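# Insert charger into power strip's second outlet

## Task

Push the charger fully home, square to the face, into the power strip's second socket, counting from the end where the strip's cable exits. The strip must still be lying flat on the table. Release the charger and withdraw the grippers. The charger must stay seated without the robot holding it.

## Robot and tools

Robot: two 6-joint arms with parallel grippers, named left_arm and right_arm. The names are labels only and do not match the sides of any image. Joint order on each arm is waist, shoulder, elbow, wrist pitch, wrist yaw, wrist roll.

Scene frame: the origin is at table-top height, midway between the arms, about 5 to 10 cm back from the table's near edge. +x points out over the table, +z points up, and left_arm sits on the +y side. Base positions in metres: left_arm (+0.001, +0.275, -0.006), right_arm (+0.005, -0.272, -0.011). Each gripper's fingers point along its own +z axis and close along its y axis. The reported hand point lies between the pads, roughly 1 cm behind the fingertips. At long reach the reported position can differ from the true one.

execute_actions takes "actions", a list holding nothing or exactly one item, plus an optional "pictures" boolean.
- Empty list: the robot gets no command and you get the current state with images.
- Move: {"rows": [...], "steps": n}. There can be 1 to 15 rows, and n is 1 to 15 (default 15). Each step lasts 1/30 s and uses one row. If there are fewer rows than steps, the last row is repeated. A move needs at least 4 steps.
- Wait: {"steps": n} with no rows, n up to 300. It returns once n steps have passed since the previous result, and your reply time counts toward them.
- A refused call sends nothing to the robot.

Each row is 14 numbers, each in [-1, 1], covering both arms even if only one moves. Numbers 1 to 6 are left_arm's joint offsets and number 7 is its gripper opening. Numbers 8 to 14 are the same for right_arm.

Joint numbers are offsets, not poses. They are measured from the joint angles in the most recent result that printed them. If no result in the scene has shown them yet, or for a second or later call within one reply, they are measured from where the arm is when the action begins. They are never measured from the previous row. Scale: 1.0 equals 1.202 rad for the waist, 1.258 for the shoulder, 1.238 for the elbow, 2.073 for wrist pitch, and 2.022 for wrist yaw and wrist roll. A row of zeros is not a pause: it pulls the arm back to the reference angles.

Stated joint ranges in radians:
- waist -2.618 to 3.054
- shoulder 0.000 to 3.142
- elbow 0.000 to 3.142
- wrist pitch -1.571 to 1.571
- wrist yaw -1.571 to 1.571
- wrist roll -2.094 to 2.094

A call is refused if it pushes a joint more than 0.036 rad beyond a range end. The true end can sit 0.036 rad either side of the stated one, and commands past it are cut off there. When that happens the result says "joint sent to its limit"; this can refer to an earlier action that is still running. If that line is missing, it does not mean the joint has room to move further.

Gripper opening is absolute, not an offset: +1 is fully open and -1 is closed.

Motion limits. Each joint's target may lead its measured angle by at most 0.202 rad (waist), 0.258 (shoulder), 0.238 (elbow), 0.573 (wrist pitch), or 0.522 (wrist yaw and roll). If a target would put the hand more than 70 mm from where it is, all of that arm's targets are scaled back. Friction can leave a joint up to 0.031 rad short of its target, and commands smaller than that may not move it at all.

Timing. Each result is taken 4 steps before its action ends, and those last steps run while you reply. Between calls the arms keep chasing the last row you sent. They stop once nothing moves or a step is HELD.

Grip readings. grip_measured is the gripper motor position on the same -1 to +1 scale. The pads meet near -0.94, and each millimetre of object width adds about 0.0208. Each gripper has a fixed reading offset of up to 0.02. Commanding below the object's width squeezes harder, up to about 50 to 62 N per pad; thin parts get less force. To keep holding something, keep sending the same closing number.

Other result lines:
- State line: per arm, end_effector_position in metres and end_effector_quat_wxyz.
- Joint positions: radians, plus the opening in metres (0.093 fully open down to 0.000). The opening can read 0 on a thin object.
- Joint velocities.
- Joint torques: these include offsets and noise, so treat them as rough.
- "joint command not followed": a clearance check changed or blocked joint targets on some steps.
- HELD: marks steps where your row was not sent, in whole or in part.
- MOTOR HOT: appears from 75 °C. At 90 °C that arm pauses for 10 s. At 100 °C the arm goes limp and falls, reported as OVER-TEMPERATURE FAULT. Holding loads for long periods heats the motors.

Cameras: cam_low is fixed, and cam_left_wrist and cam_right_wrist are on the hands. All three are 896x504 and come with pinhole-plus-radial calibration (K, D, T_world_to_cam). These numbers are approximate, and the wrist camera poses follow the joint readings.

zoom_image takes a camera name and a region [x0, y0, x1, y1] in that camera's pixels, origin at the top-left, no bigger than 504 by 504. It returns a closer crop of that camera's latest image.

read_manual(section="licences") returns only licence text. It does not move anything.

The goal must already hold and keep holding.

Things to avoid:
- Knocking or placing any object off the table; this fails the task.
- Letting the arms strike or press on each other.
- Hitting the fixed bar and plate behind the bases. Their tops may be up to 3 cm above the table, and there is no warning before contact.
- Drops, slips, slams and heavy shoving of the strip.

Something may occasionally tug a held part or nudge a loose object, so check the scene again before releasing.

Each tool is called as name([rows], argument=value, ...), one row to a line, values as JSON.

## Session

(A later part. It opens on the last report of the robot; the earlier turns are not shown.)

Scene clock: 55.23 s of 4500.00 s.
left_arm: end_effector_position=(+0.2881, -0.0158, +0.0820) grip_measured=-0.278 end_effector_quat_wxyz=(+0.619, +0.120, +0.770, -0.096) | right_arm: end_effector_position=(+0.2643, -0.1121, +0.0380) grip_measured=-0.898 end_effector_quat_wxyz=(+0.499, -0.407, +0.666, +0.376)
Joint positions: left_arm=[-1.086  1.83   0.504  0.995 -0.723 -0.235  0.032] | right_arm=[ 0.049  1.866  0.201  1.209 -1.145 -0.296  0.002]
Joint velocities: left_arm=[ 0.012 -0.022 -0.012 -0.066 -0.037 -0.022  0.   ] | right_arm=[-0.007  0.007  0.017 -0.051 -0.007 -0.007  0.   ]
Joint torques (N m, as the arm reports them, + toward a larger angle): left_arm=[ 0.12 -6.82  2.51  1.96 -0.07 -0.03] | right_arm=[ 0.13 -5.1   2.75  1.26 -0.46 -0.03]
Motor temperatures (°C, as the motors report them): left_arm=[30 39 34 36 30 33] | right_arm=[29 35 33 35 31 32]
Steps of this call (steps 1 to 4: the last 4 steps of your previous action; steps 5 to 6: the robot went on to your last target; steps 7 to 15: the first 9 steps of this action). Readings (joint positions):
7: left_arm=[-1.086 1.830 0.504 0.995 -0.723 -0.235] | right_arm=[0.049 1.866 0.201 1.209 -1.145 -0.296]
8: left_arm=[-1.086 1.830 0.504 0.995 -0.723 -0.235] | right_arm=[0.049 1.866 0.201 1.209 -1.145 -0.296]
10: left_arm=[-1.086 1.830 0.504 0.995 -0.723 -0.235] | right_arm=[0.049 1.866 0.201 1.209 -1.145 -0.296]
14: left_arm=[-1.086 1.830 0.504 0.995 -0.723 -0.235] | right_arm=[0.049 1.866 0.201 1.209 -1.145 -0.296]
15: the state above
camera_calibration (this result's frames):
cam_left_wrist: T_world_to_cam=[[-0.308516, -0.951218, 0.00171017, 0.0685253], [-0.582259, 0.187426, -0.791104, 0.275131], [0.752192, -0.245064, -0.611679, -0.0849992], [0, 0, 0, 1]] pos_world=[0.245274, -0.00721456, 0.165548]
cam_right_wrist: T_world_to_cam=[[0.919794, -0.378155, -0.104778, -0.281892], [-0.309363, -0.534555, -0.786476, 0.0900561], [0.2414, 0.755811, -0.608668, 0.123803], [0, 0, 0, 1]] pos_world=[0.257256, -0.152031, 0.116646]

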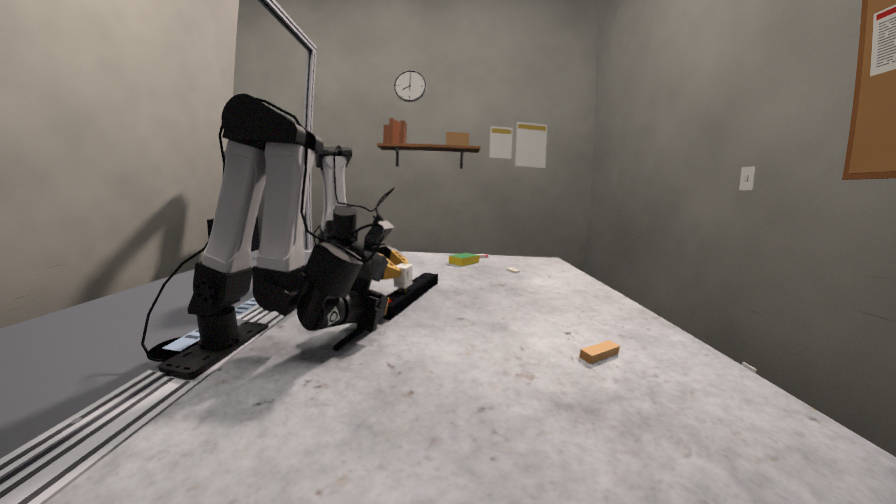

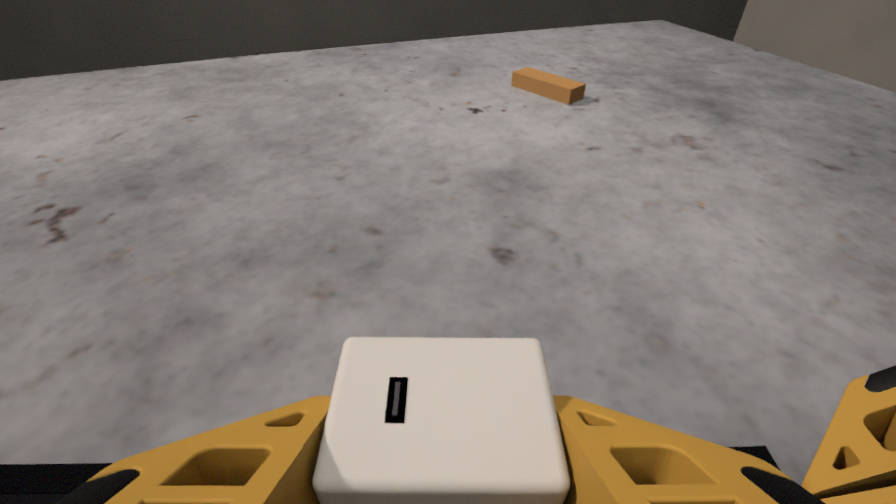

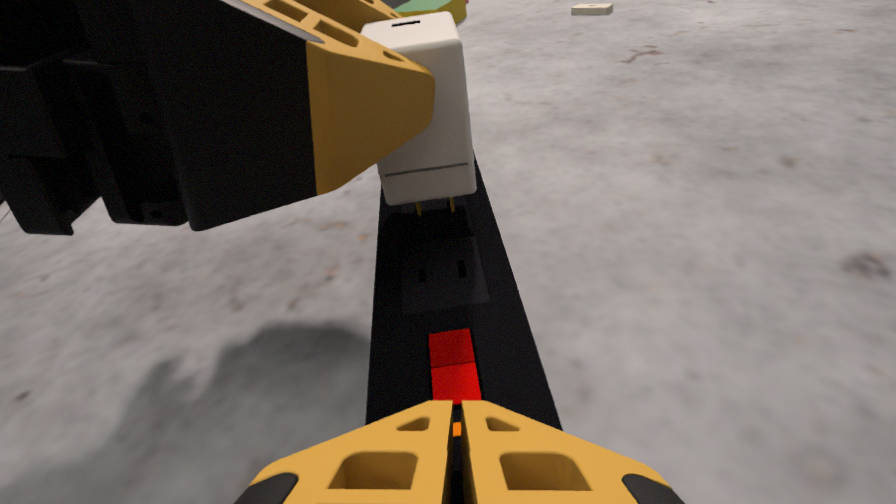

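execute_actions([
  {"rows": [[0,0.006,-0.025,-0.004,0,0,-0.45,0,0,0,-0.0285,0,0,-0.9],[0,0.006,-0.026,-0.002,0,0,-0.45,0,0,0,-0.0285,0,0,-0.9],[0,0.006,-0.026,0.0,0,0,-0.45,0,0,0,-0.0285,0,0,-0.9],[0,0.006,-0.027,0.0,0,0,-0.45,0,0,0,-0.0285,0,0,-0.9],[0,0.006,-0.027,0.0,0,0,-0.45,0,0,0,-0.0285,0,0,-0.9],[0,0.006,-0.028,0.0,0,0,-0.45,0,0,0,-0.0285,0,0,-0.9]], "steps": 12},
], pictures=true)

zoom_image(camera="cam_right_wrist", region=[375, 140, 495, 250])

Scene clock: 55.80 s of 4500.00 s.
left_arm: end_effector_position=(+0.2881, -0.0158, +0.0820) grip_measured=-0.278 end_effector_quat_wxyz=(+0.619, +0.120, +0.770, -0.096) | right_arm: end_effector_position=(+0.2643, -0.1121, +0.0380) grip_measured=-0.898 end_effector_quat_wxyz=(+0.499, -0.407, +0.666, +0.376)
Joint positions: left_arm=[-1.086  1.83   0.504  0.995 -0.723 -0.235  0.032] | right_arm=[ 0.049  1.866  0.201  1.209 -1.145 -0.296  0.002]
Joint velocities: left_arm=[ 0.017  0.002  0.017  0.007  0.051 -0.037  0.   ] | right_arm=[ 0.007  0.022  0.002  0.022  0.051  0.022 -0.   ]
Joint torques (N m, as the arm reports them, + toward a larger angle): left_arm=[ 0.13 -6.86  2.16  2.1  -0.06 -0.05] | right_arm=[ 0.14 -5.09  2.73  1.26 -0.44 -0.03]
Motor temperatures (°C, as the motors report them): left_arm=[30 39 34 36 30 33] | right_arm=[29 35 33 35 31 32]
Steps of this call (steps 1 to 4: the last 4 steps of your previous action; steps 5 to 9: the robot went on to your last target; steps 10 to 17: the first 8 steps of this action). Readings (joint positions):
10: left_arm=[-1.086 1.830 0.504 0.995 -0.723 -0.235] | right_arm=[0.049 1.866 0.201 1.209 -1.145 -0.296]
11: left_arm=[-1.086 1.830 0.504 0.995 -0.723 -0.235] | right_arm=[0.049 1.866 0.201 1.209 -1.145 -0.296]
13: left_arm=[-1.086 1.830 0.504 0.995 -0.723 -0.235] | right_arm=[0.049 1.866 0.201 1.209 -1.145 -0.296]
17: the state above
camera_calibration (this result's frames):
cam_left_wrist: T_world_to_cam=[[-0.308516, -0.951218, 0.00171017, 0.0685253], [-0.582259, 0.187426, -0.791104, 0.275131], [0.752192, -0.245064, -0.611679, -0.0849992], [0, 0, 0, 1]] pos_world=[0.245274, -0.00721456, 0.165548]
cam_right_wrist: T_world_to_cam=[[0.919794, -0.378155, -0.104778, -0.281892], [-0.309363, -0.534555, -0.786476, 0.0900561], [0.2414, 0.755811, -0.608668, 0.123803], [0, 0, 0, 1]] pos_world=[0.257256, -0.152031, 0.116646]

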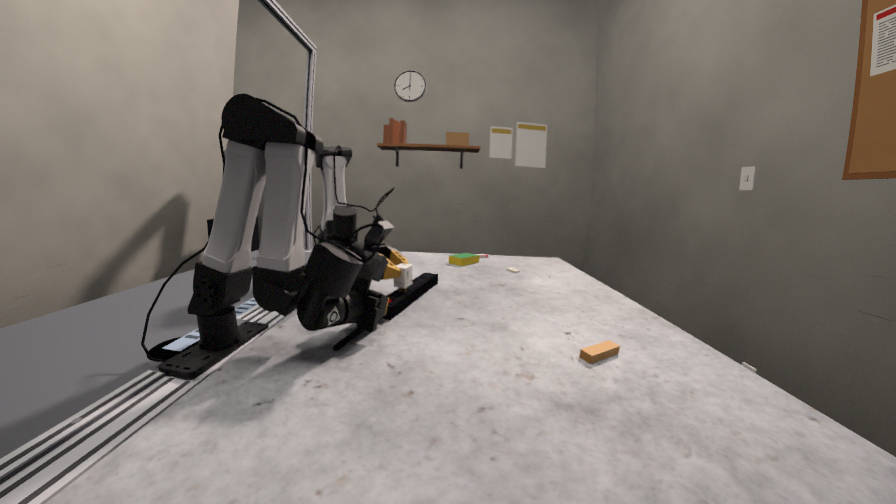

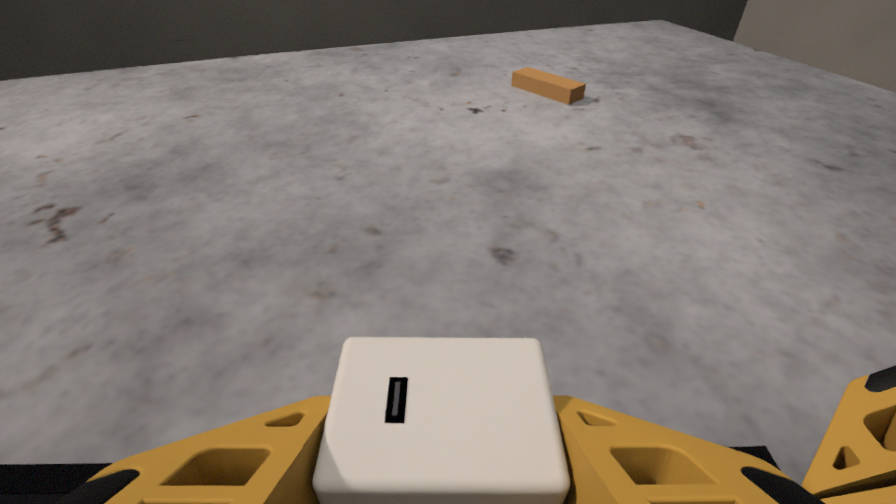

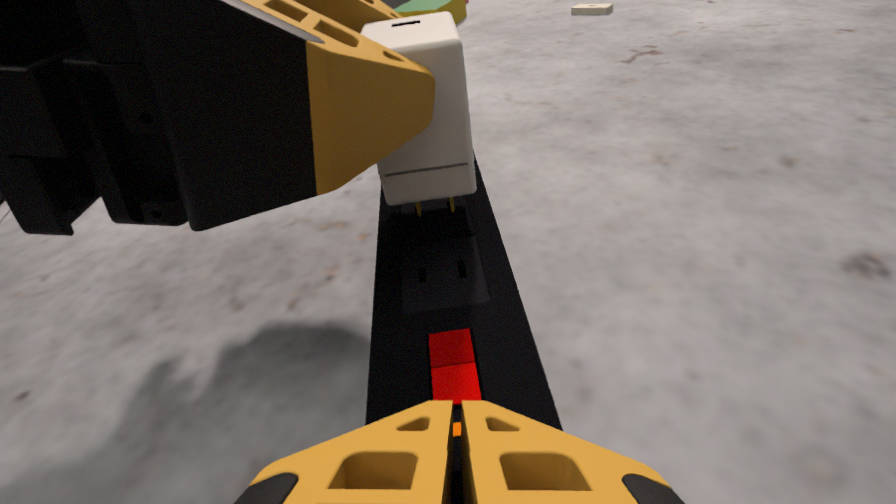

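Region (375, 140, 495, 250) of cam_right_wrist's 896x504 image, scaled by 4.200, with more detail than that image has; it fills the top 462 rows of this view, and the rest is white.

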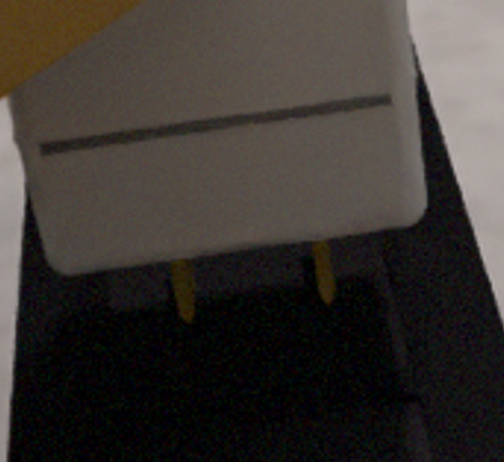

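execute_actions([
  {"rows": [[0,0.006,-0.034,0.0,0,0,-0.45,0,0,0,-0.0285,0,0,-0.9],[0,0.006,-0.034,0.0,0,0,-0.45,0,0,0,-0.0285,0,0,-0.9],[0,0.006,-0.016,-0.004,0,0,-0.45,0,0,0,-0.0285,0,0,-0.9]], "steps": 12},
], pictures=true)

zoom_image(camera="cam_right_wrist", region=[375, 140, 495, 250])

Scene clock: 56.83 s of 4500.00 s.
left_arm: end_effector_position=(+0.2873, -0.0142, +0.0802) grip_measured=-0.278 end_effector_quat_wxyz=(+0.617, +0.122, +0.771, -0.095) | right_arm: end_effector_position=(+0.2640, -0.1119, +0.0380) grip_measured=-0.898 end_effector_quat_wxyz=(+0.498, -0.408, +0.666, +0.377)
Joint positions: left_arm=[-1.086  1.83   0.497  0.997 -0.723 -0.235  0.032] | right_arm=[ 0.049  1.866  0.201  1.208 -1.147 -0.296  0.002]
Joint velocities: left_arm=[ 0.027 -0.007 -0.007 -0.066 -0.051 -0.037 -0.   ] | right_arm=[-0.007 -0.007  0.012  0.022  0.022  0.007 -0.001]
Joint torques (N m, as the arm reports them, + toward a larger angle): left_arm=[ 0.15 -6.82  4.18  1.99 -0.07 -0.02] | right_arm=[ 0.13 -5.09  2.69  1.26 -0.42 -0.04]
Motor temperatures (°C, as the motors report them): left_arm=[30 39 34 36 30 33] | right_arm=[29 35 33 35 31 32]
Steps of this call (steps 1 to 4: the last 4 steps of your previous action; steps 5 to 15: the robot went on to your last target; steps 16 to 23: nothing new was sent; steps 24 to 31: the first 8 steps of this action). Readings (joint positions):
24: left_arm=[-1.086 1.830 0.502 0.997 -0.723 -0.235] | right_arm=[0.049 1.866 0.201 1.209 -1.145 -0.296]
25: left_arm=[-1.086 1.830 0.498 1.003 -0.723 -0.235] | right_arm=[0.049 1.866 0.201 1.209 -1.145 -0.296]
27: left_arm=[-1.086 1.830 0.497 0.998 -0.723 -0.235] | right_arm=[0.049 1.866 0.201 1.208 -1.146 -0.296]
31: the state above
camera_calibration (this result's frames):
cam_left_wrist: T_world_to_cam=[[-0.308385, -0.95126, -0.00166671, 0.0700492], [-0.584189, 0.190768, -0.788879, 0.273359], [0.750747, -0.242305, -0.614546, -0.084353], [0, 0, 0, 1]] pos_world=[0.244623, -0.00595239, 0.163925]
cam_right_wrist: T_world_to_cam=[[0.920339, -0.376521, -0.10587, -0.281472], [-0.309136, -0.534439, -0.786645, 0.0900042], [0.239607, 0.756708, -0.608261, 0.124354], [0, 0, 0, 1]] pos_world=[0.257077, -0.151978, 0.116641]

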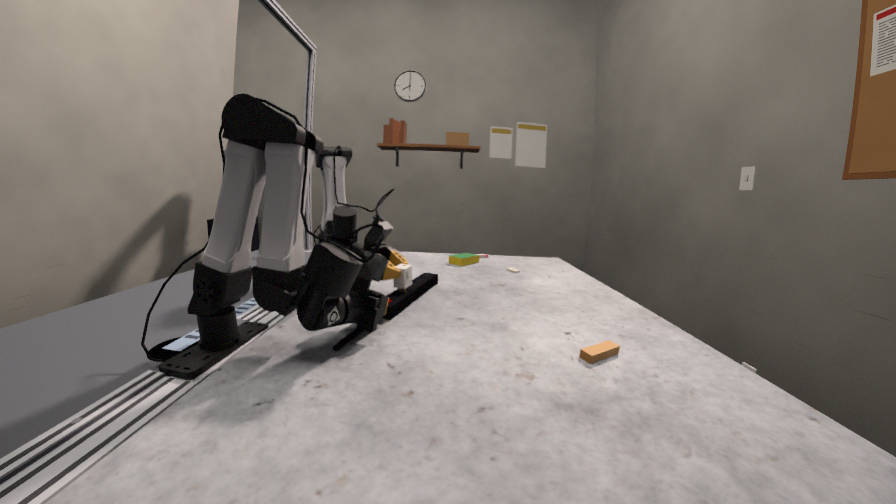

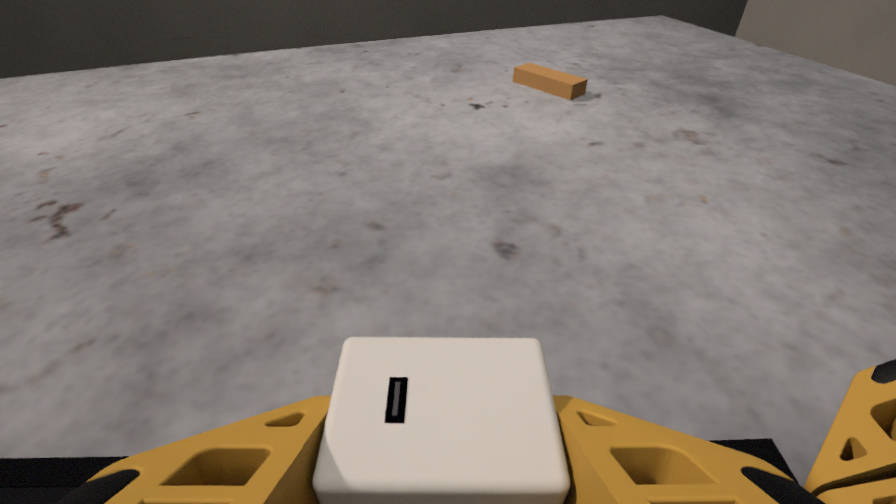

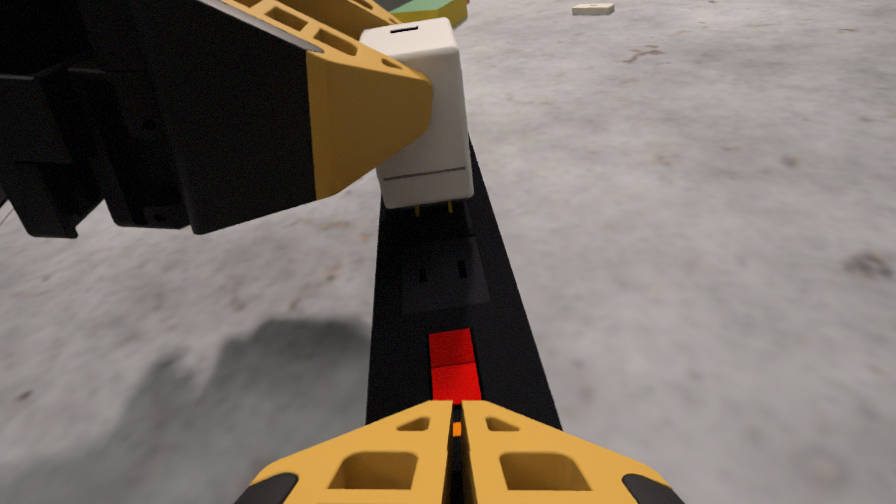

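Region (375, 140, 495, 250) of cam_right_wrist's 896x504 image, scaled by 4.200, with more detail than that image has; it fills the top 462 rows of this view, and the rest is white.

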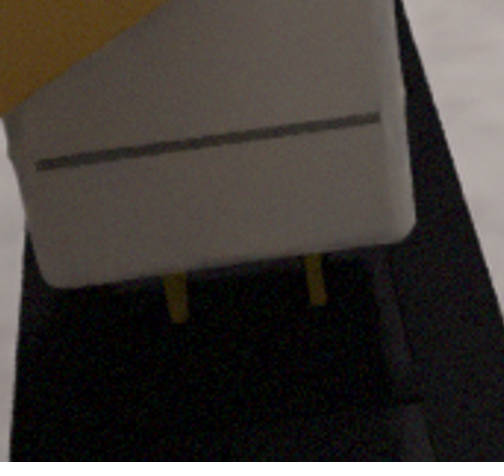

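execute_actions([
  {"rows": [[0,0.012,-0.008,-0.004,0,0,-0.45,0,0,0,-0.0285,0,0,-0.9],[0,0.016,-0.008,-0.004,0,0,-0.45,0,0,0,-0.0285,0,0,-0.9],[0,0.020,-0.008,-0.004,0,0,-0.45,0,0,0,-0.0285,0,0,-0.9],[0,0.023,-0.008,-0.004,0,0,-0.45,0,0,0,-0.0285,0,0,-0.9],[0,0.026,-0.008,-0.004,0,0,-0.45,0,0,0,-0.0285,0,0,-0.9],[0,0.029,-0.008,-0.004,0,0,-0.45,0,0,0,-0.0285,0,0,-0.9],[0,0.032,-0.008,-0.004,0,0,-0.45,0,0,0,-0.0285,0,0,-0.9],[0,0.034,-0.008,-0.004,0,0,-0.45,0,0,0,-0.0285,0,0,-0.9],[0,0.036,-0.008,-0.004,0,0,-0.45,0,0,0,-0.0285,0,0,-0.9]], "steps": 15},
], pictures=true)

zoom_image(camera="cam_right_wrist", region=[375, 140, 495, 250])

Scene clock: 57.60 s of 4500.00 s.
left_arm: end_effector_position=(+0.2871, -0.0142, +0.0727) grip_measured=-0.278 end_effector_quat_wxyz=(+0.613, +0.126, +0.775, -0.090) | right_arm: end_effector_position=(+0.2628, -0.1115, +0.0380) grip_measured=-0.898 end_effector_quat_wxyz=(+0.496, -0.408, +0.665, +0.380)
Joint positions: left_arm=[-1.086  1.854  0.497  1.005 -0.721 -0.235  0.032] | right_arm=[ 0.049  1.866  0.201  1.205 -1.154 -0.296  0.002]
Joint velocities: left_arm=[ 0.012 -0.012 -0.002  0.022  0.007 -0.066 -0.   ] | right_arm=[-0.002  0.002 -0.007  0.007 -0.066 -0.051 -0.001]
Joint torques (N m, as the arm reports them, + toward a larger angle): left_arm=[ 0.28 -5.4   4.45  1.92 -0.06 -0.06] | right_arm=[ 0.17 -5.1   2.71  1.3  -0.39 -0.04]
Motor temperatures (°C, as the motors report them): left_arm=[30 39 34 36 30 33] | right_arm=[29 35 33 35 31 32]
Steps of this call (steps 1 to 4: the last 4 steps of your previous action; steps 5 to 12: the robot went on to your last target; steps 13 to 23: the first 11 steps of this action). Readings (joint positions):
13: left_arm=[-1.086 1.830 0.497 0.997 -0.723 -0.235] | right_arm=[0.049 1.866 0.201 1.208 -1.147 -0.296]
14: left_arm=[-1.086 1.830 0.497 0.997 -0.723 -0.235] | right_arm=[0.049 1.866 0.201 1.208 -1.147 -0.296]
16: left_arm=[-1.086 1.833 0.497 0.998 -0.723 -0.235] | right_arm=[0.049 1.866 0.201 1.208 -1.147 -0.296]
20: left_arm=[-1.086 1.849 0.497 1.000 -0.721 -0.235] | right_arm=[0.049 1.866 0.201 1.206 -1.151 -0.296]
23: the state above
camera_calibration (this result's frames):
cam_left_wrist: T_world_to_cam=[[-0.310415, -0.950523, -0.0122345, 0.0713374], [-0.590664, 0.202947, -0.78098, 0.268781], [0.744822, -0.235201, -0.624437, -0.0863771], [0, 0, 0, 1]] pos_world=[0.245239, -0.00705632, 0.156848]
cam_right_wrist: T_world_to_cam=[[0.922182, -0.370657, -0.110426, -0.279882], [-0.308879, -0.534004, -0.787041, 0.0898762], [0.232754, 0.759904, -0.606936, 0.126395], [0, 0, 0, 1]] pos_world=[0.256444, -0.151794, 0.116544]

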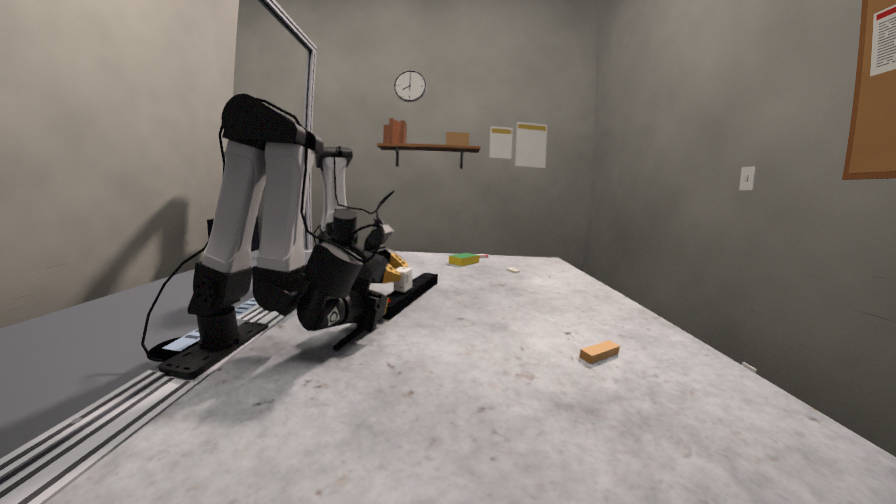

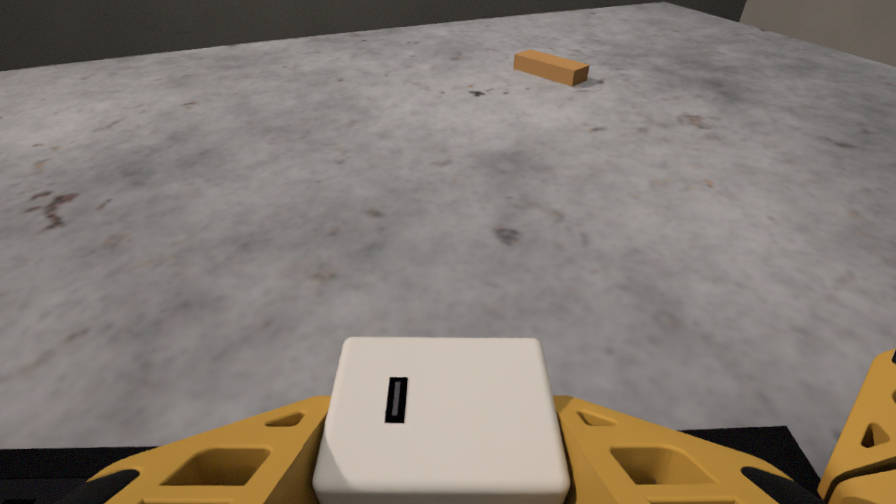

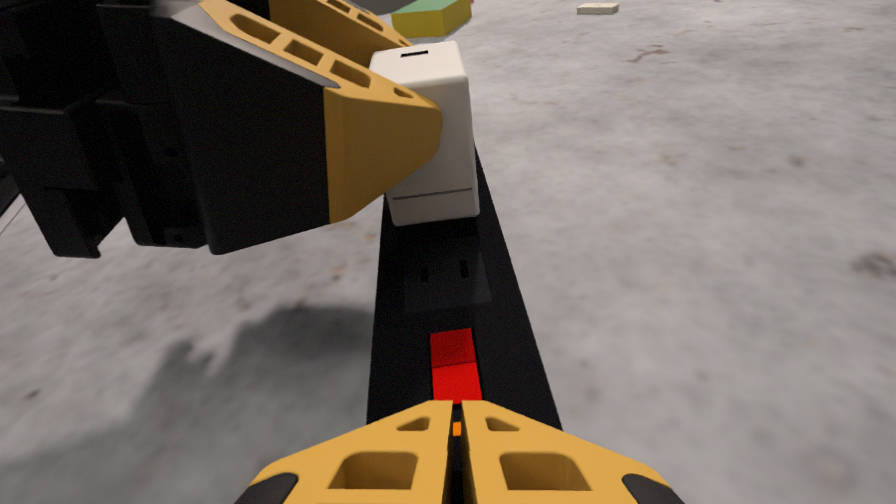

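Region (375, 140, 495, 250) of cam_right_wrist's 896x504 image, scaled by 4.200, with more detail than that image has; it fills the top 462 rows of this view, and the rest is white.

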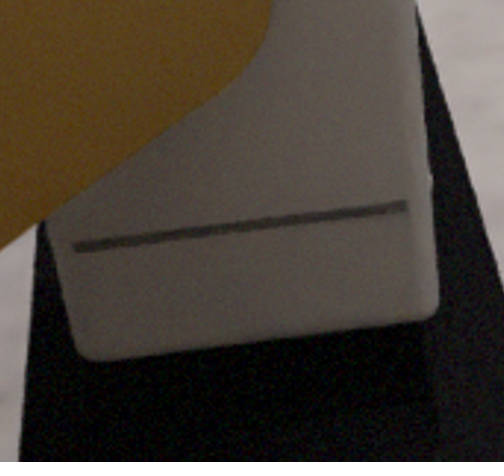

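execute_actions([
  {"rows": [[0,0.020,-0.012,-0.006,0,0,-0.45,0,0,0,-0.026,0,0,-0.9],[0,0.024,-0.016,-0.004,0,0,-0.45,0,0,0,-0.026,0,0,-0.9],[0,0.028,-0.020,-0.002,0,0,-0.45,0,0,0,-0.026,0,0,-0.9],[0,0.032,-0.023,0,0,0,-0.45,0,0,0,-0.026,0,0,-0.9],[0,0.036,-0.026,0,0,0,-0.45,0,0,0,-0.026,0,0,-0.9],[0,0.040,-0.028,0,0,0,-0.45,0,0,0,-0.026,0,0,-0.9],[0,0.044,-0.030,0,0,0,-0.45,0,0,0,-0.026,0,0,-0.9],[0,0.048,-0.032,0,0,0,-0.45,0,0,0,-0.026,0,0,-0.9],[0,0.052,-0.034,0,0,0,-0.45,0,0,0,-0.026,0,0,-0.9],[0,0.056,-0.035,0,0,0,-0.45,0,0,0,-0.026,0,0,-0.9],[0,0.060,-0.036,0,0,0,-0.45,0,0,0,-0.026,0,0,-0.9]], "steps": 15},
], pictures=true)

Scene clock: 58.60 s of 4500.00 s.
left_arm: end_effector_position=(+0.2879, -0.0135, +0.0711) grip_measured=-0.278 end_effector_quat_wxyz=(+0.619, +0.119, +0.771, -0.094) | right_arm: end_effector_position=(+0.2628, -0.1114, +0.0380) grip_measured=-0.898 end_effector_quat_wxyz=(+0.496, -0.408, +0.665, +0.380)
Joint positions: left_arm=[-1.086  1.881  0.491  1.058 -0.728 -0.235  0.032] | right_arm=[ 0.049  1.866  0.201  1.205 -1.154 -0.296  0.002]
Joint velocities: left_arm=[-0.002  0.085 -0.037  0.212  0.007 -0.037 -0.   ] | right_arm=[-0.002 -0.017 -0.002  0.007 -0.051  0.037 -0.   ]
Joint torques (N m, as the arm reports them, + toward a larger angle): left_arm=[ 0.18 -3.93  1.68  1.21  0.07 -0.04] | right_arm=[ 0.12 -5.1   2.73  1.31 -0.45 -0.03]
Motor temperatures (°C, as the motors report them): left_arm=[30 39 34 36 30 33] | right_arm=[29 35 33 35 31 32]
Steps of this call (steps 1 to 4: the last 4 steps of your previous action; steps 5 to 15: the robot went on to your last target; steps 16 to 19: nothing new was sent; steps 20 to 30: the first 11 steps of this action). Readings (joint positions):
20: left_arm=[-1.086 1.854 0.497 1.005 -0.721 -0.235] | right_arm=[0.049 1.866 0.201 1.205 -1.154 -0.296]
21: left_arm=[-1.086 1.854 0.497 1.005 -0.721 -0.235] | right_arm=[0.049 1.866 0.201 1.205 -1.154 -0.296]
23: left_arm=[-1.086 1.858 0.497 1.012 -0.723 -0.235] | right_arm=[0.049 1.866 0.201 1.205 -1.154 -0.296]
27: left_arm=[-1.086 1.871 0.497 1.033 -0.727 -0.235] | right_arm=[0.049 1.866 0.201 1.205 -1.154 -0.296]
30: the state above
camera_calibration (this result's frames):
cam_left_wrist: T_world_to_cam=[[-0.303996, -0.952673, -0.000379494, 0.0694679], [-0.582607, 0.186223, -0.791132, 0.266047], [0.753761, -0.24028, -0.611645, -0.0913499], [0, 0, 0, 1]] pos_world=[0.244975, -0.00531351, 0.154631]
cam_right_wrist: T_world_to_cam=[[0.922307, -0.370322, -0.110505, -0.279813], [-0.30871, -0.533979, -0.787124, 0.0898545], [0.232482, 0.760084, -0.606815, 0.126489], [0, 0, 0, 1]] pos_world=[0.256406, -0.151783, 0.116562]

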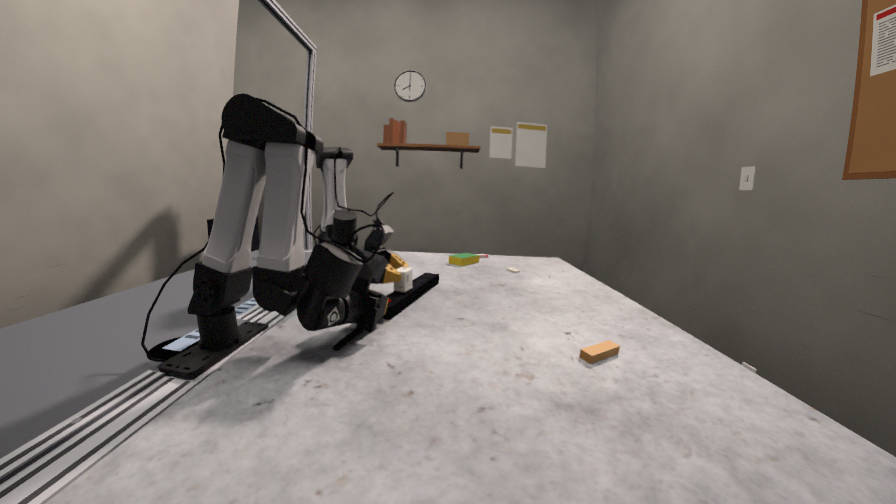

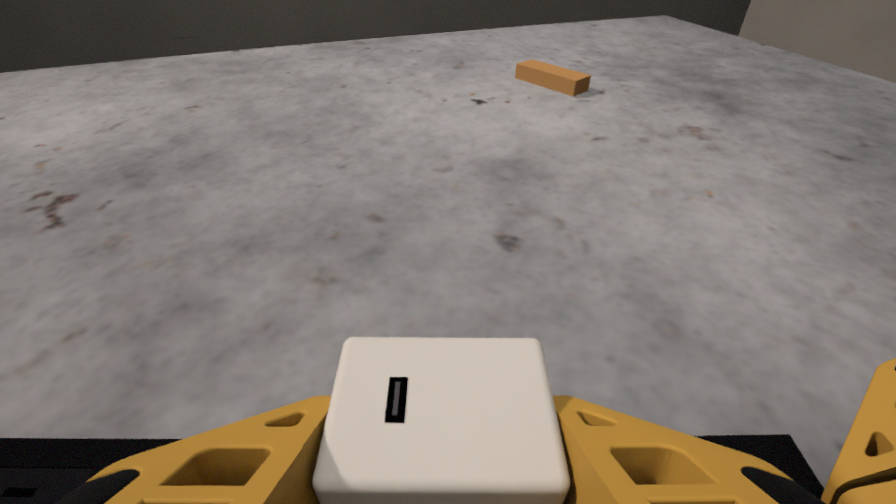

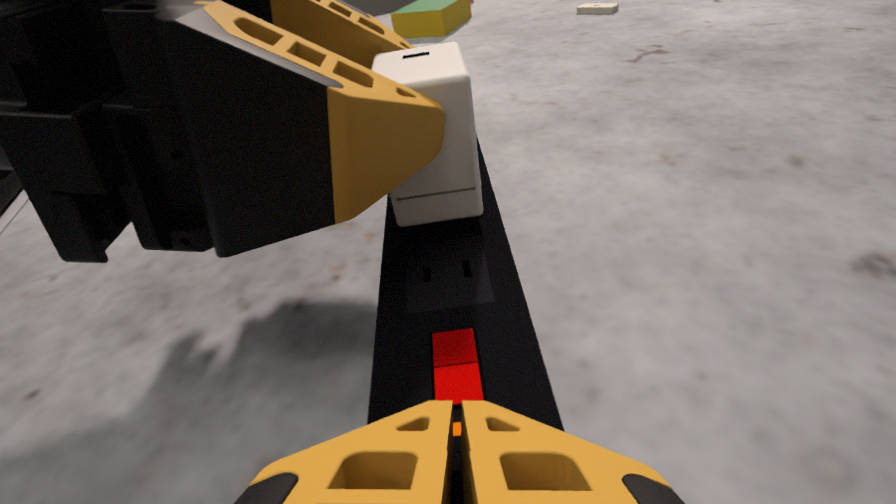

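execute_actions([
  {"rows": [[0,0.040,-0.032,-0.032,0,0,-0.5,0,0,0,-0.026,0,0,-0.9],[0,0.041,-0.033,-0.038,0,0,-0.5,0,0,0,-0.026,0,0,-0.9],[0,0.042,-0.034,-0.044,0,0,-0.5,0,0,0,-0.026,0,0,-0.9],[0,0.043,-0.035,-0.050,0,0,-0.5,0,0,0,-0.026,0,0,-0.9],[0,0.044,-0.036,-0.056,0,0,-0.5,0,0,0,-0.026,0,0,-0.9],[0,0.045,-0.037,-0.062,0,0,-0.5,0,0,0,-0.026,0,0,-0.9],[0,0.046,-0.037,-0.068,0,0,-0.5,0,0,0,-0.026,0,0,-0.9],[0,0.047,-0.037,-0.074,0,0,-0.5,0,0,0,-0.026,0,0,-0.9]], "steps": 13},
], pictures=true)

Scene clock: 59.33 s of 4500.00 s.
left_arm: end_effector_position=(+0.2876, -0.0128, +0.0702) grip_measured=-0.278 end_effector_quat_wxyz=(+0.620, +0.118, +0.770, -0.095) | right_arm: end_effector_position=(+0.2628, -0.1114, +0.0380) grip_measured=-0.898 end_effector_quat_wxyz=(+0.496, -0.408, +0.665, +0.380)
Joint positions: left_arm=[-1.086  1.888  0.486  1.075 -0.729 -0.235  0.032] | right_arm=[ 0.049  1.866  0.201  1.205 -1.154 -0.296  0.002]
Joint velocities: left_arm=[-0.007  0.012  0.012 -0.066  0.037 -0.022  0.001] | right_arm=[ 0.007 -0.007  0.012  0.007 -0.022  0.007  0.   ]
Joint torques (N m, as the arm reports them, + toward a larger angle): left_arm=[ 0.13 -3.36  1.18  0.34 -0.07 -0.04] | right_arm=[ 0.15 -5.13  2.68  1.31 -0.45 -0.03]
Motor temperatures (°C, as the motors report them): left_arm=[30 39 34 36 30 33] | right_arm=[29 35 33 35 31 32]
Steps of this call (steps 1 to 4: the last 4 steps of your previous action; steps 5 to 13: the robot went on to your last target; steps 14 to 22: the first 9 steps of this action). Readings (joint positions):
14: left_arm=[-1.086 1.888 0.486 1.080 -0.729 -0.235] | right_arm=[0.049 1.866 0.201 1.205 -1.154 -0.296]
15: left_arm=[-1.086 1.888 0.486 1.080 -0.729 -0.235] | right_arm=[0.049 1.866 0.201 1.205 -1.154 -0.296]
17: left_arm=[-1.086 1.888 0.486 1.079 -0.729 -0.235] | right_arm=[0.049 1.866 0.201 1.205 -1.154 -0.296]
21: left_arm=[-1.086 1.888 0.486 1.075 -0.729 -0.235] | right_arm=[0.049 1.866 0.201 1.205 -1.154 -0.296]
22: the state above
camera_calibration (this result's frames):
cam_left_wrist: T_world_to_cam=[[-0.303439, -0.952846, 0.00285554, 0.0697383], [-0.580632, 0.182528, -0.793442, 0.26455], [0.755507, -0.242419, -0.60864, -0.0922327], [0, 0, 0, 1]] pos_world=[0.24445, -0.0041969, 0.15357]
cam_right_wrist: T_world_to_cam=[[0.922307, -0.370322, -0.110505, -0.279813], [-0.30871, -0.533979, -0.787124, 0.0898545], [0.232482, 0.760084, -0.606815, 0.126489], [0, 0, 0, 1]] pos_world=[0.256406, -0.151783, 0.116562]

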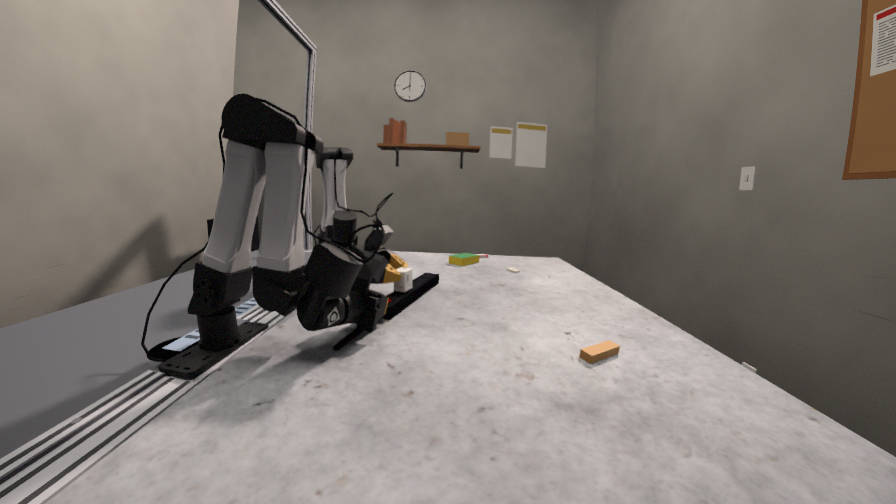

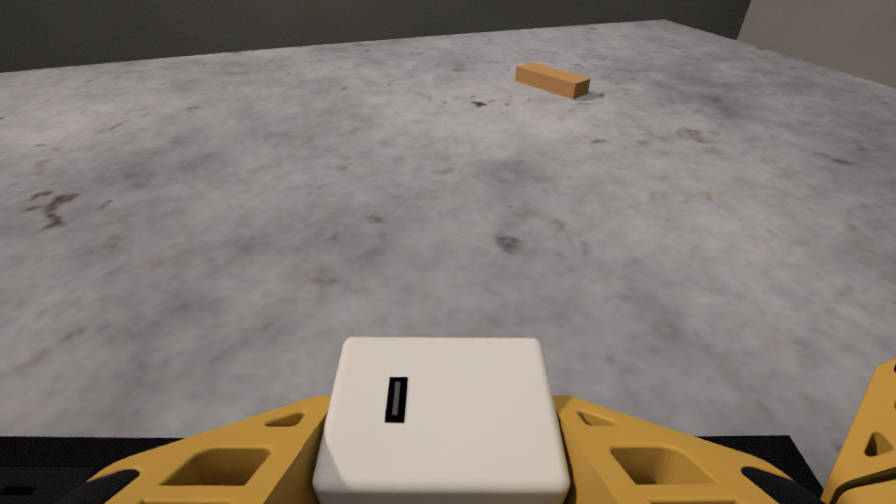

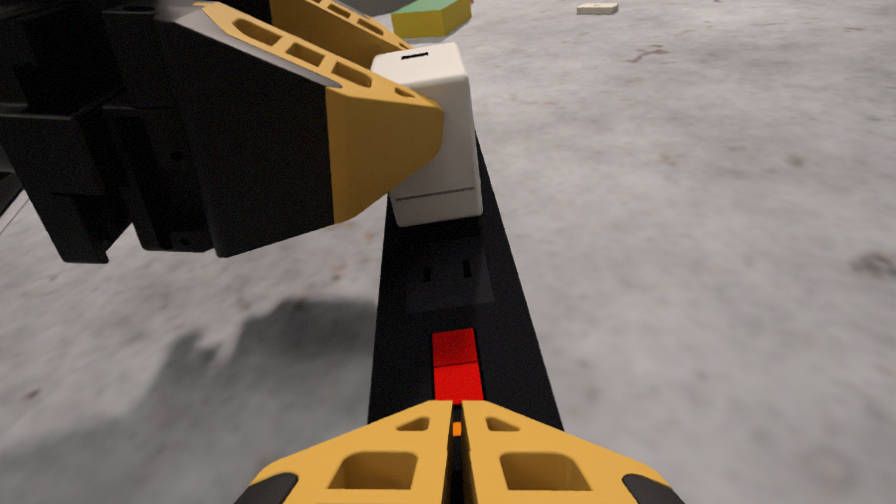

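execute_actions([
  {"rows": [[0,0.02,-0.015,-0.03,0,0,-0.5,0,0,0,-0.026,0,0,-0.9],[0,0,0,0.0,0,0,-0.5,0,0,0,-0.026,0,0,-0.9],[0,0,0,0.01,0,0,-0.3,0,0,0,-0.026,0,0,-0.9],[0,0,0,0.01,0,0,0.1,0,0,0,-0.026,0,0,-0.9],[0,0,0,0.01,0,0,0.5,0,0,0,-0.026,0,0,-0.9],[0,-0.01,0.01,0.01,0,0,0.5,0,0,0,-0.026,0,0,-0.9],[0,-0.02,0.015,0.01,0,0,0.5,0,0,0,-0.026,0,0,-0.9],[0.005,-0.04,0.03,-0.005,0,0,0.5,0,0,0,-0.026,0,0,-0.9],[0.012,-0.065,0.05,-0.03,0,0,0.5,0,0,0,-0.026,0,0,-0.9],[0.02,-0.09,0.07,-0.055,0,0,0.5,0,0,0,-0.026,0,0,-0.9],[0.03,-0.115,0.09,-0.085,0,0,0.5,0,0,0,-0.026,0,0,-0.9],[0.04,-0.14,0.11,-0.115,0,0,0.5,0,0,0,-0.026,0,0,-0.9],[0.05,-0.16,0.13,-0.14,0,0,0.5,0,0,0,-0.026,0,0,-0.9],[0.057,-0.17,0.14,-0.155,0,0,0.5,0,0,0,-0.026,0,0,-0.9]], "steps": 15},
])

execute_actions(actions=[])

Scene clock: 63.17 s of 4500.00 s.
left_arm: end_effector_position=(+0.2920, -0.0176, +0.0878) grip_measured=+0.498 end_effector_quat_wxyz=(+0.624, +0.112, +0.767, -0.099) | right_arm: end_effector_position=(+0.2628, -0.1114, +0.0380) grip_measured=-0.898 end_effector_quat_wxyz=(+0.496, -0.408, +0.665, +0.380)
Joint positions: left_arm=[-1.081  1.83   0.519  1.    -0.729 -0.235  0.069] | right_arm=[ 0.049  1.866  0.201  1.205 -1.154 -0.296  0.002]
Joint velocities: left_arm=[ 0.134 -0.759  0.613 -1.121 -0.037 -0.051  0.   ] | right_arm=[ 0.002 -0.002 -0.022 -0.081 -0.007  0.007 -0.001]
Joint torques (N m, as the arm reports them, + toward a larger angle): left_arm=[  1.98 -10.69   9.48   2.71  -0.08  -0.06] | right_arm=[ 0.15 -5.11  2.68  1.32 -0.44 -0.04]
Motor temperatures (°C, as the motors report them): left_arm=[30 38 34 35 30 33] | right_arm=[29 36 33 35 31 32]
Steps of this call (steps 1 to 4: the last 4 steps of your previous action; steps 5 to 15: the robot went on to your last target; steps 16 to 90: nothing new was sent; then 0.47 s passed at rest; steps 91 to 101: the first 11 steps of this action). Readings (joint positions):
91: left_arm=[-1.086 1.888 0.486 1.080 -0.729 -0.235] | right_arm=[0.049 1.866 0.201 1.205 -1.154 -0.296]
92: left_arm=[-1.086 1.888 0.486 1.084 -0.729 -0.235] | right_arm=[0.049 1.866 0.201 1.205 -1.154 -0.296]
94: left_arm=[-1.086 1.888 0.486 1.086 -0.729 -0.235] | right_arm=[0.049 1.866 0.201 1.205 -1.154 -0.296]
98: left_arm=[-1.086 1.884 0.486 1.081 -0.729 -0.235] | right_arm=[0.049 1.866 0.201 1.205 -1.154 -0.296]
101: the state above

Scene clock: 63.30 s of 4500.00 s.
left_arm: end_effector_position=(+0.3115, -0.0225, +0.1438) grip_measured=+0.498 end_effector_quat_wxyz=(+0.648, +0.076, +0.749, -0.115) | right_arm: end_effector_position=(+0.2628, -0.1114, +0.0380) grip_measured=-0.898 end_effector_quat_wxyz=(+0.496, -0.408, +0.665, +0.380)
Joint positions: left_arm=[-1.042  1.711  0.619  0.873 -0.729 -0.235  0.069] | right_arm=[ 0.049  1.866  0.201  1.205 -1.154 -0.296  0.002]
Joint velocities: left_arm=[ 0.305 -0.686  0.579 -0.432  0.051  0.081 -0.   ] | right_arm=[ 0.007 -0.017 -0.002 -0.022  0.022 -0.066  0.   ]
Joint torques (N m, as the arm reports them, + toward a larger angle): left_arm=[ 0.45 -7.08  7.08  1.55 -0.04 -0.03] | right_arm=[ 0.14 -5.11  2.69  1.31 -0.45 -0.04]
Motor temperatures (°C, as the motors report them): left_arm=[30 38 34 35 30 33] | right_arm=[29 36 33 35 31 32]
Kept back: nothing.
Steps of this call (steps 1 to 4: the last 4 steps of your previous action). Readings (joint positions):
1: left_arm=[-1.074 1.801 0.543 0.963 -0.729 -0.235] | right_arm=[0.049 1.866 0.201 1.205 -1.154 -0.296]
2: left_arm=[-1.064 1.769 0.570 0.925 -0.729 -0.235] | right_arm=[0.049 1.866 0.201 1.205 -1.154 -0.296]
4: the state above
camera_calibration (this result's frames):
cam_left_wrist: T_world_to_cam=[[-0.266845, -0.960617, 0.0775205, 0.0451835], [-0.541644, 0.082956, -0.836505, 0.330385], [0.797129, -0.265206, -0.542449, -0.0908654], [0, 0, 0, 1]] pos_world=[0.263439, -0.00810144, 0.223576]
cam_right_wrist: T_world_to_cam=[[0.922307, -0.370322, -0.110505, -0.279813], [-0.30871, -0.533979, -0.787124, 0.0898545], [0.232482, 0.760084, -0.606815, 0.126489], [0, 0, 0, 1]] pos_world=[0.256406, -0.151783, 0.116562]

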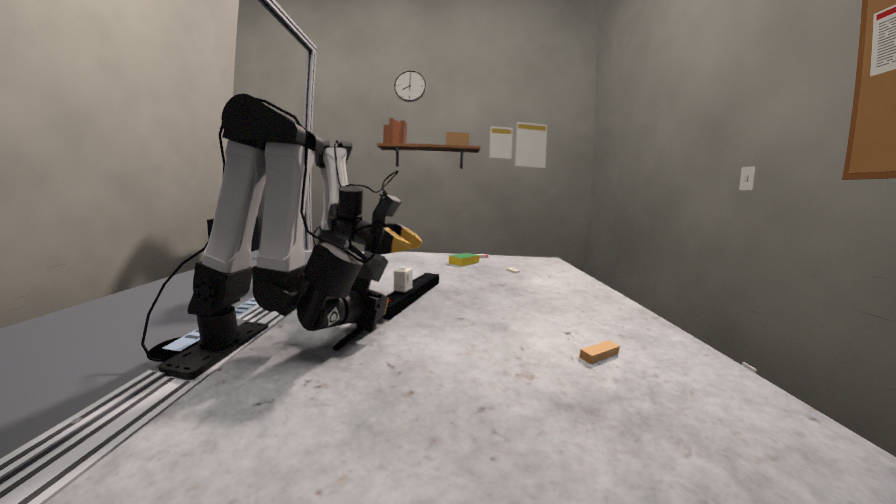

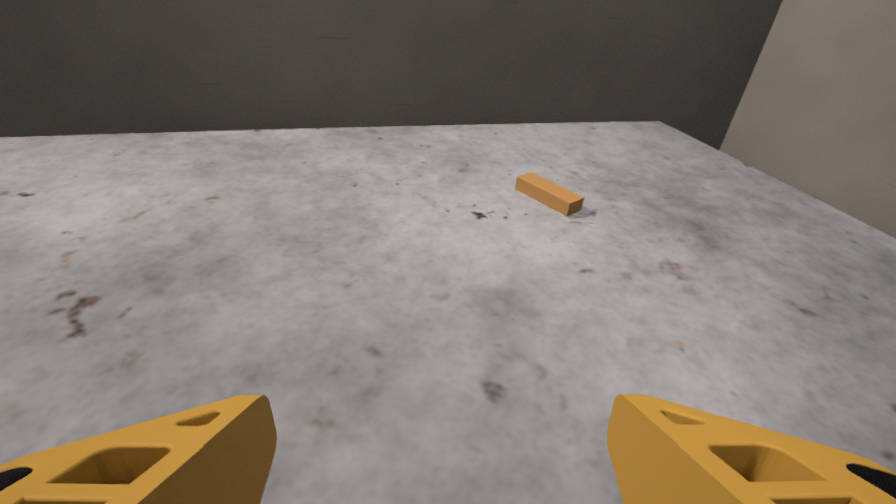

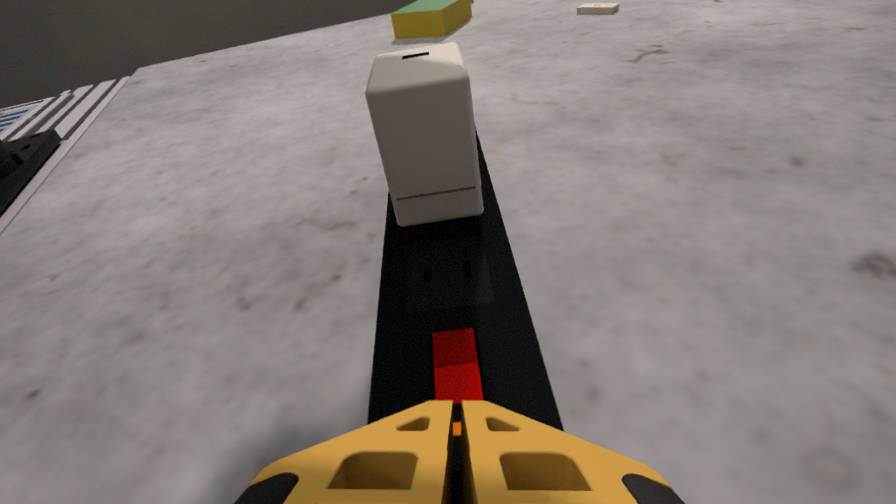

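execute_actions([
  {"rows": [[0.024,-0.034,0.06,-0.09,0.01,0,0.2,0,0,0,-0.026,0,0,-0.9],[0.028,-0.038,0.095,-0.135,0.022,0,-0.1,0,0,0,-0.026,0,0,-0.9],[0.033,-0.044,0.135,-0.19,0.036,0,-0.4,0,0,0,-0.026,0,0,-0.9],[0.038,-0.048,0.175,-0.245,0.05,0,-0.7,0,0,0,-0.026,0,0,-0.9],[0.044,-0.052,0.215,-0.30,0.064,0,-0.95,0,0,0,-0.026,0,0,-0.9],[0.05,-0.054,0.255,-0.355,0.078,0,-0.95,0,0,0,-0.026,0,0,-0.9],[0.057,-0.052,0.295,-0.405,0.092,0,-0.95,0,0,0,-0.026,0,0,-0.9],[0.064,-0.048,0.335,-0.45,0.106,0,-0.95,0,0,0,-0.026,0,0,-0.9],[0.071,-0.042,0.375,-0.495,0.12,0,-0.95,0,0,0,-0.026,0,0,-0.9],[0.078,-0.034,0.415,-0.54,0.134,0,-0.95,0,0,0,-0.026,0,0,-0.9],[0.086,-0.024,0.455,-0.585,0.15,0,-0.95,0,0,0,-0.026,0,0,-0.9],[0.094,-0.012,0.495,-0.63,0.166,0,-0.95,0,0,0,-0.026,0,0,-0.9],[0.102,0.002,0.535,-0.675,0.182,0,-0.95,0,0,0,-0.026,0,0,-0.9],[0.112,0.022,0.58,-0.72,0.2,0,-0.95,0,0,0,-0.026,0,0,-0.9],[0.122,0.045,0.625,-0.765,0.218,0,-0.95,0,0,0,-0.026,0,0,-0.9]], "steps": 15},
])

Scene clock: 64.37 s of 4500.00 s.
left_arm: end_effector_position=(+0.3406, -0.0555, +0.1778) grip_measured=-0.948 end_effector_quat_wxyz=(+0.533, +0.172, +0.826, -0.064) | right_arm: end_effector_position=(+0.2628, -0.1114, +0.0380) grip_measured=-0.898 end_effector_quat_wxyz=(+0.496, -0.408, +0.665, +0.380)
Joint positions: left_arm=[-0.97   1.671  1.078  0.042 -0.543 -0.235  0.   ] | right_arm=[ 0.049  1.866  0.201  1.205 -1.154 -0.296  0.002]
Joint velocities: left_arm=[ 0.247 -0.002  1.429 -2.586  0.813  0.007  0.   ] | right_arm=[ 0.007  0.007  0.017 -0.037 -0.037 -0.051  0.001]
Joint torques (N m, as the arm reports them, + toward a larger angle): left_arm=[ 1.19 -7.82 10.44  2.09 -0.15 -0.06] | right_arm=[ 0.14 -5.08  2.7   1.32 -0.45 -0.04]
Motor temperatures (°C, as the motors report them): left_arm=[30 38 34 35 30 33] | right_arm=[29 36 33 35 31 32]
Steps of this call (steps 1 to 21: the robot went on to your last target; steps 22 to 32: the first 11 steps of this action). Readings (joint positions):
22: left_arm=[-1.028 1.671 0.651 0.750 -0.728 -0.235] | right_arm=[0.049 1.866 0.201 1.205 -1.154 -0.296]
23: left_arm=[-1.027 1.671 0.664 0.722 -0.723 -0.235] | right_arm=[0.049 1.866 0.201 1.205 -1.154 -0.296]
25: left_arm=[-1.021 1.671 0.725 0.609 -0.700 -0.235] | right_arm=[0.049 1.866 0.201 1.205 -1.154 -0.296]
29: left_arm=[-0.996 1.671 0.925 0.298 -0.618 -0.235] | right_arm=[0.049 1.866 0.201 1.205 -1.154 -0.296]
32: the state above


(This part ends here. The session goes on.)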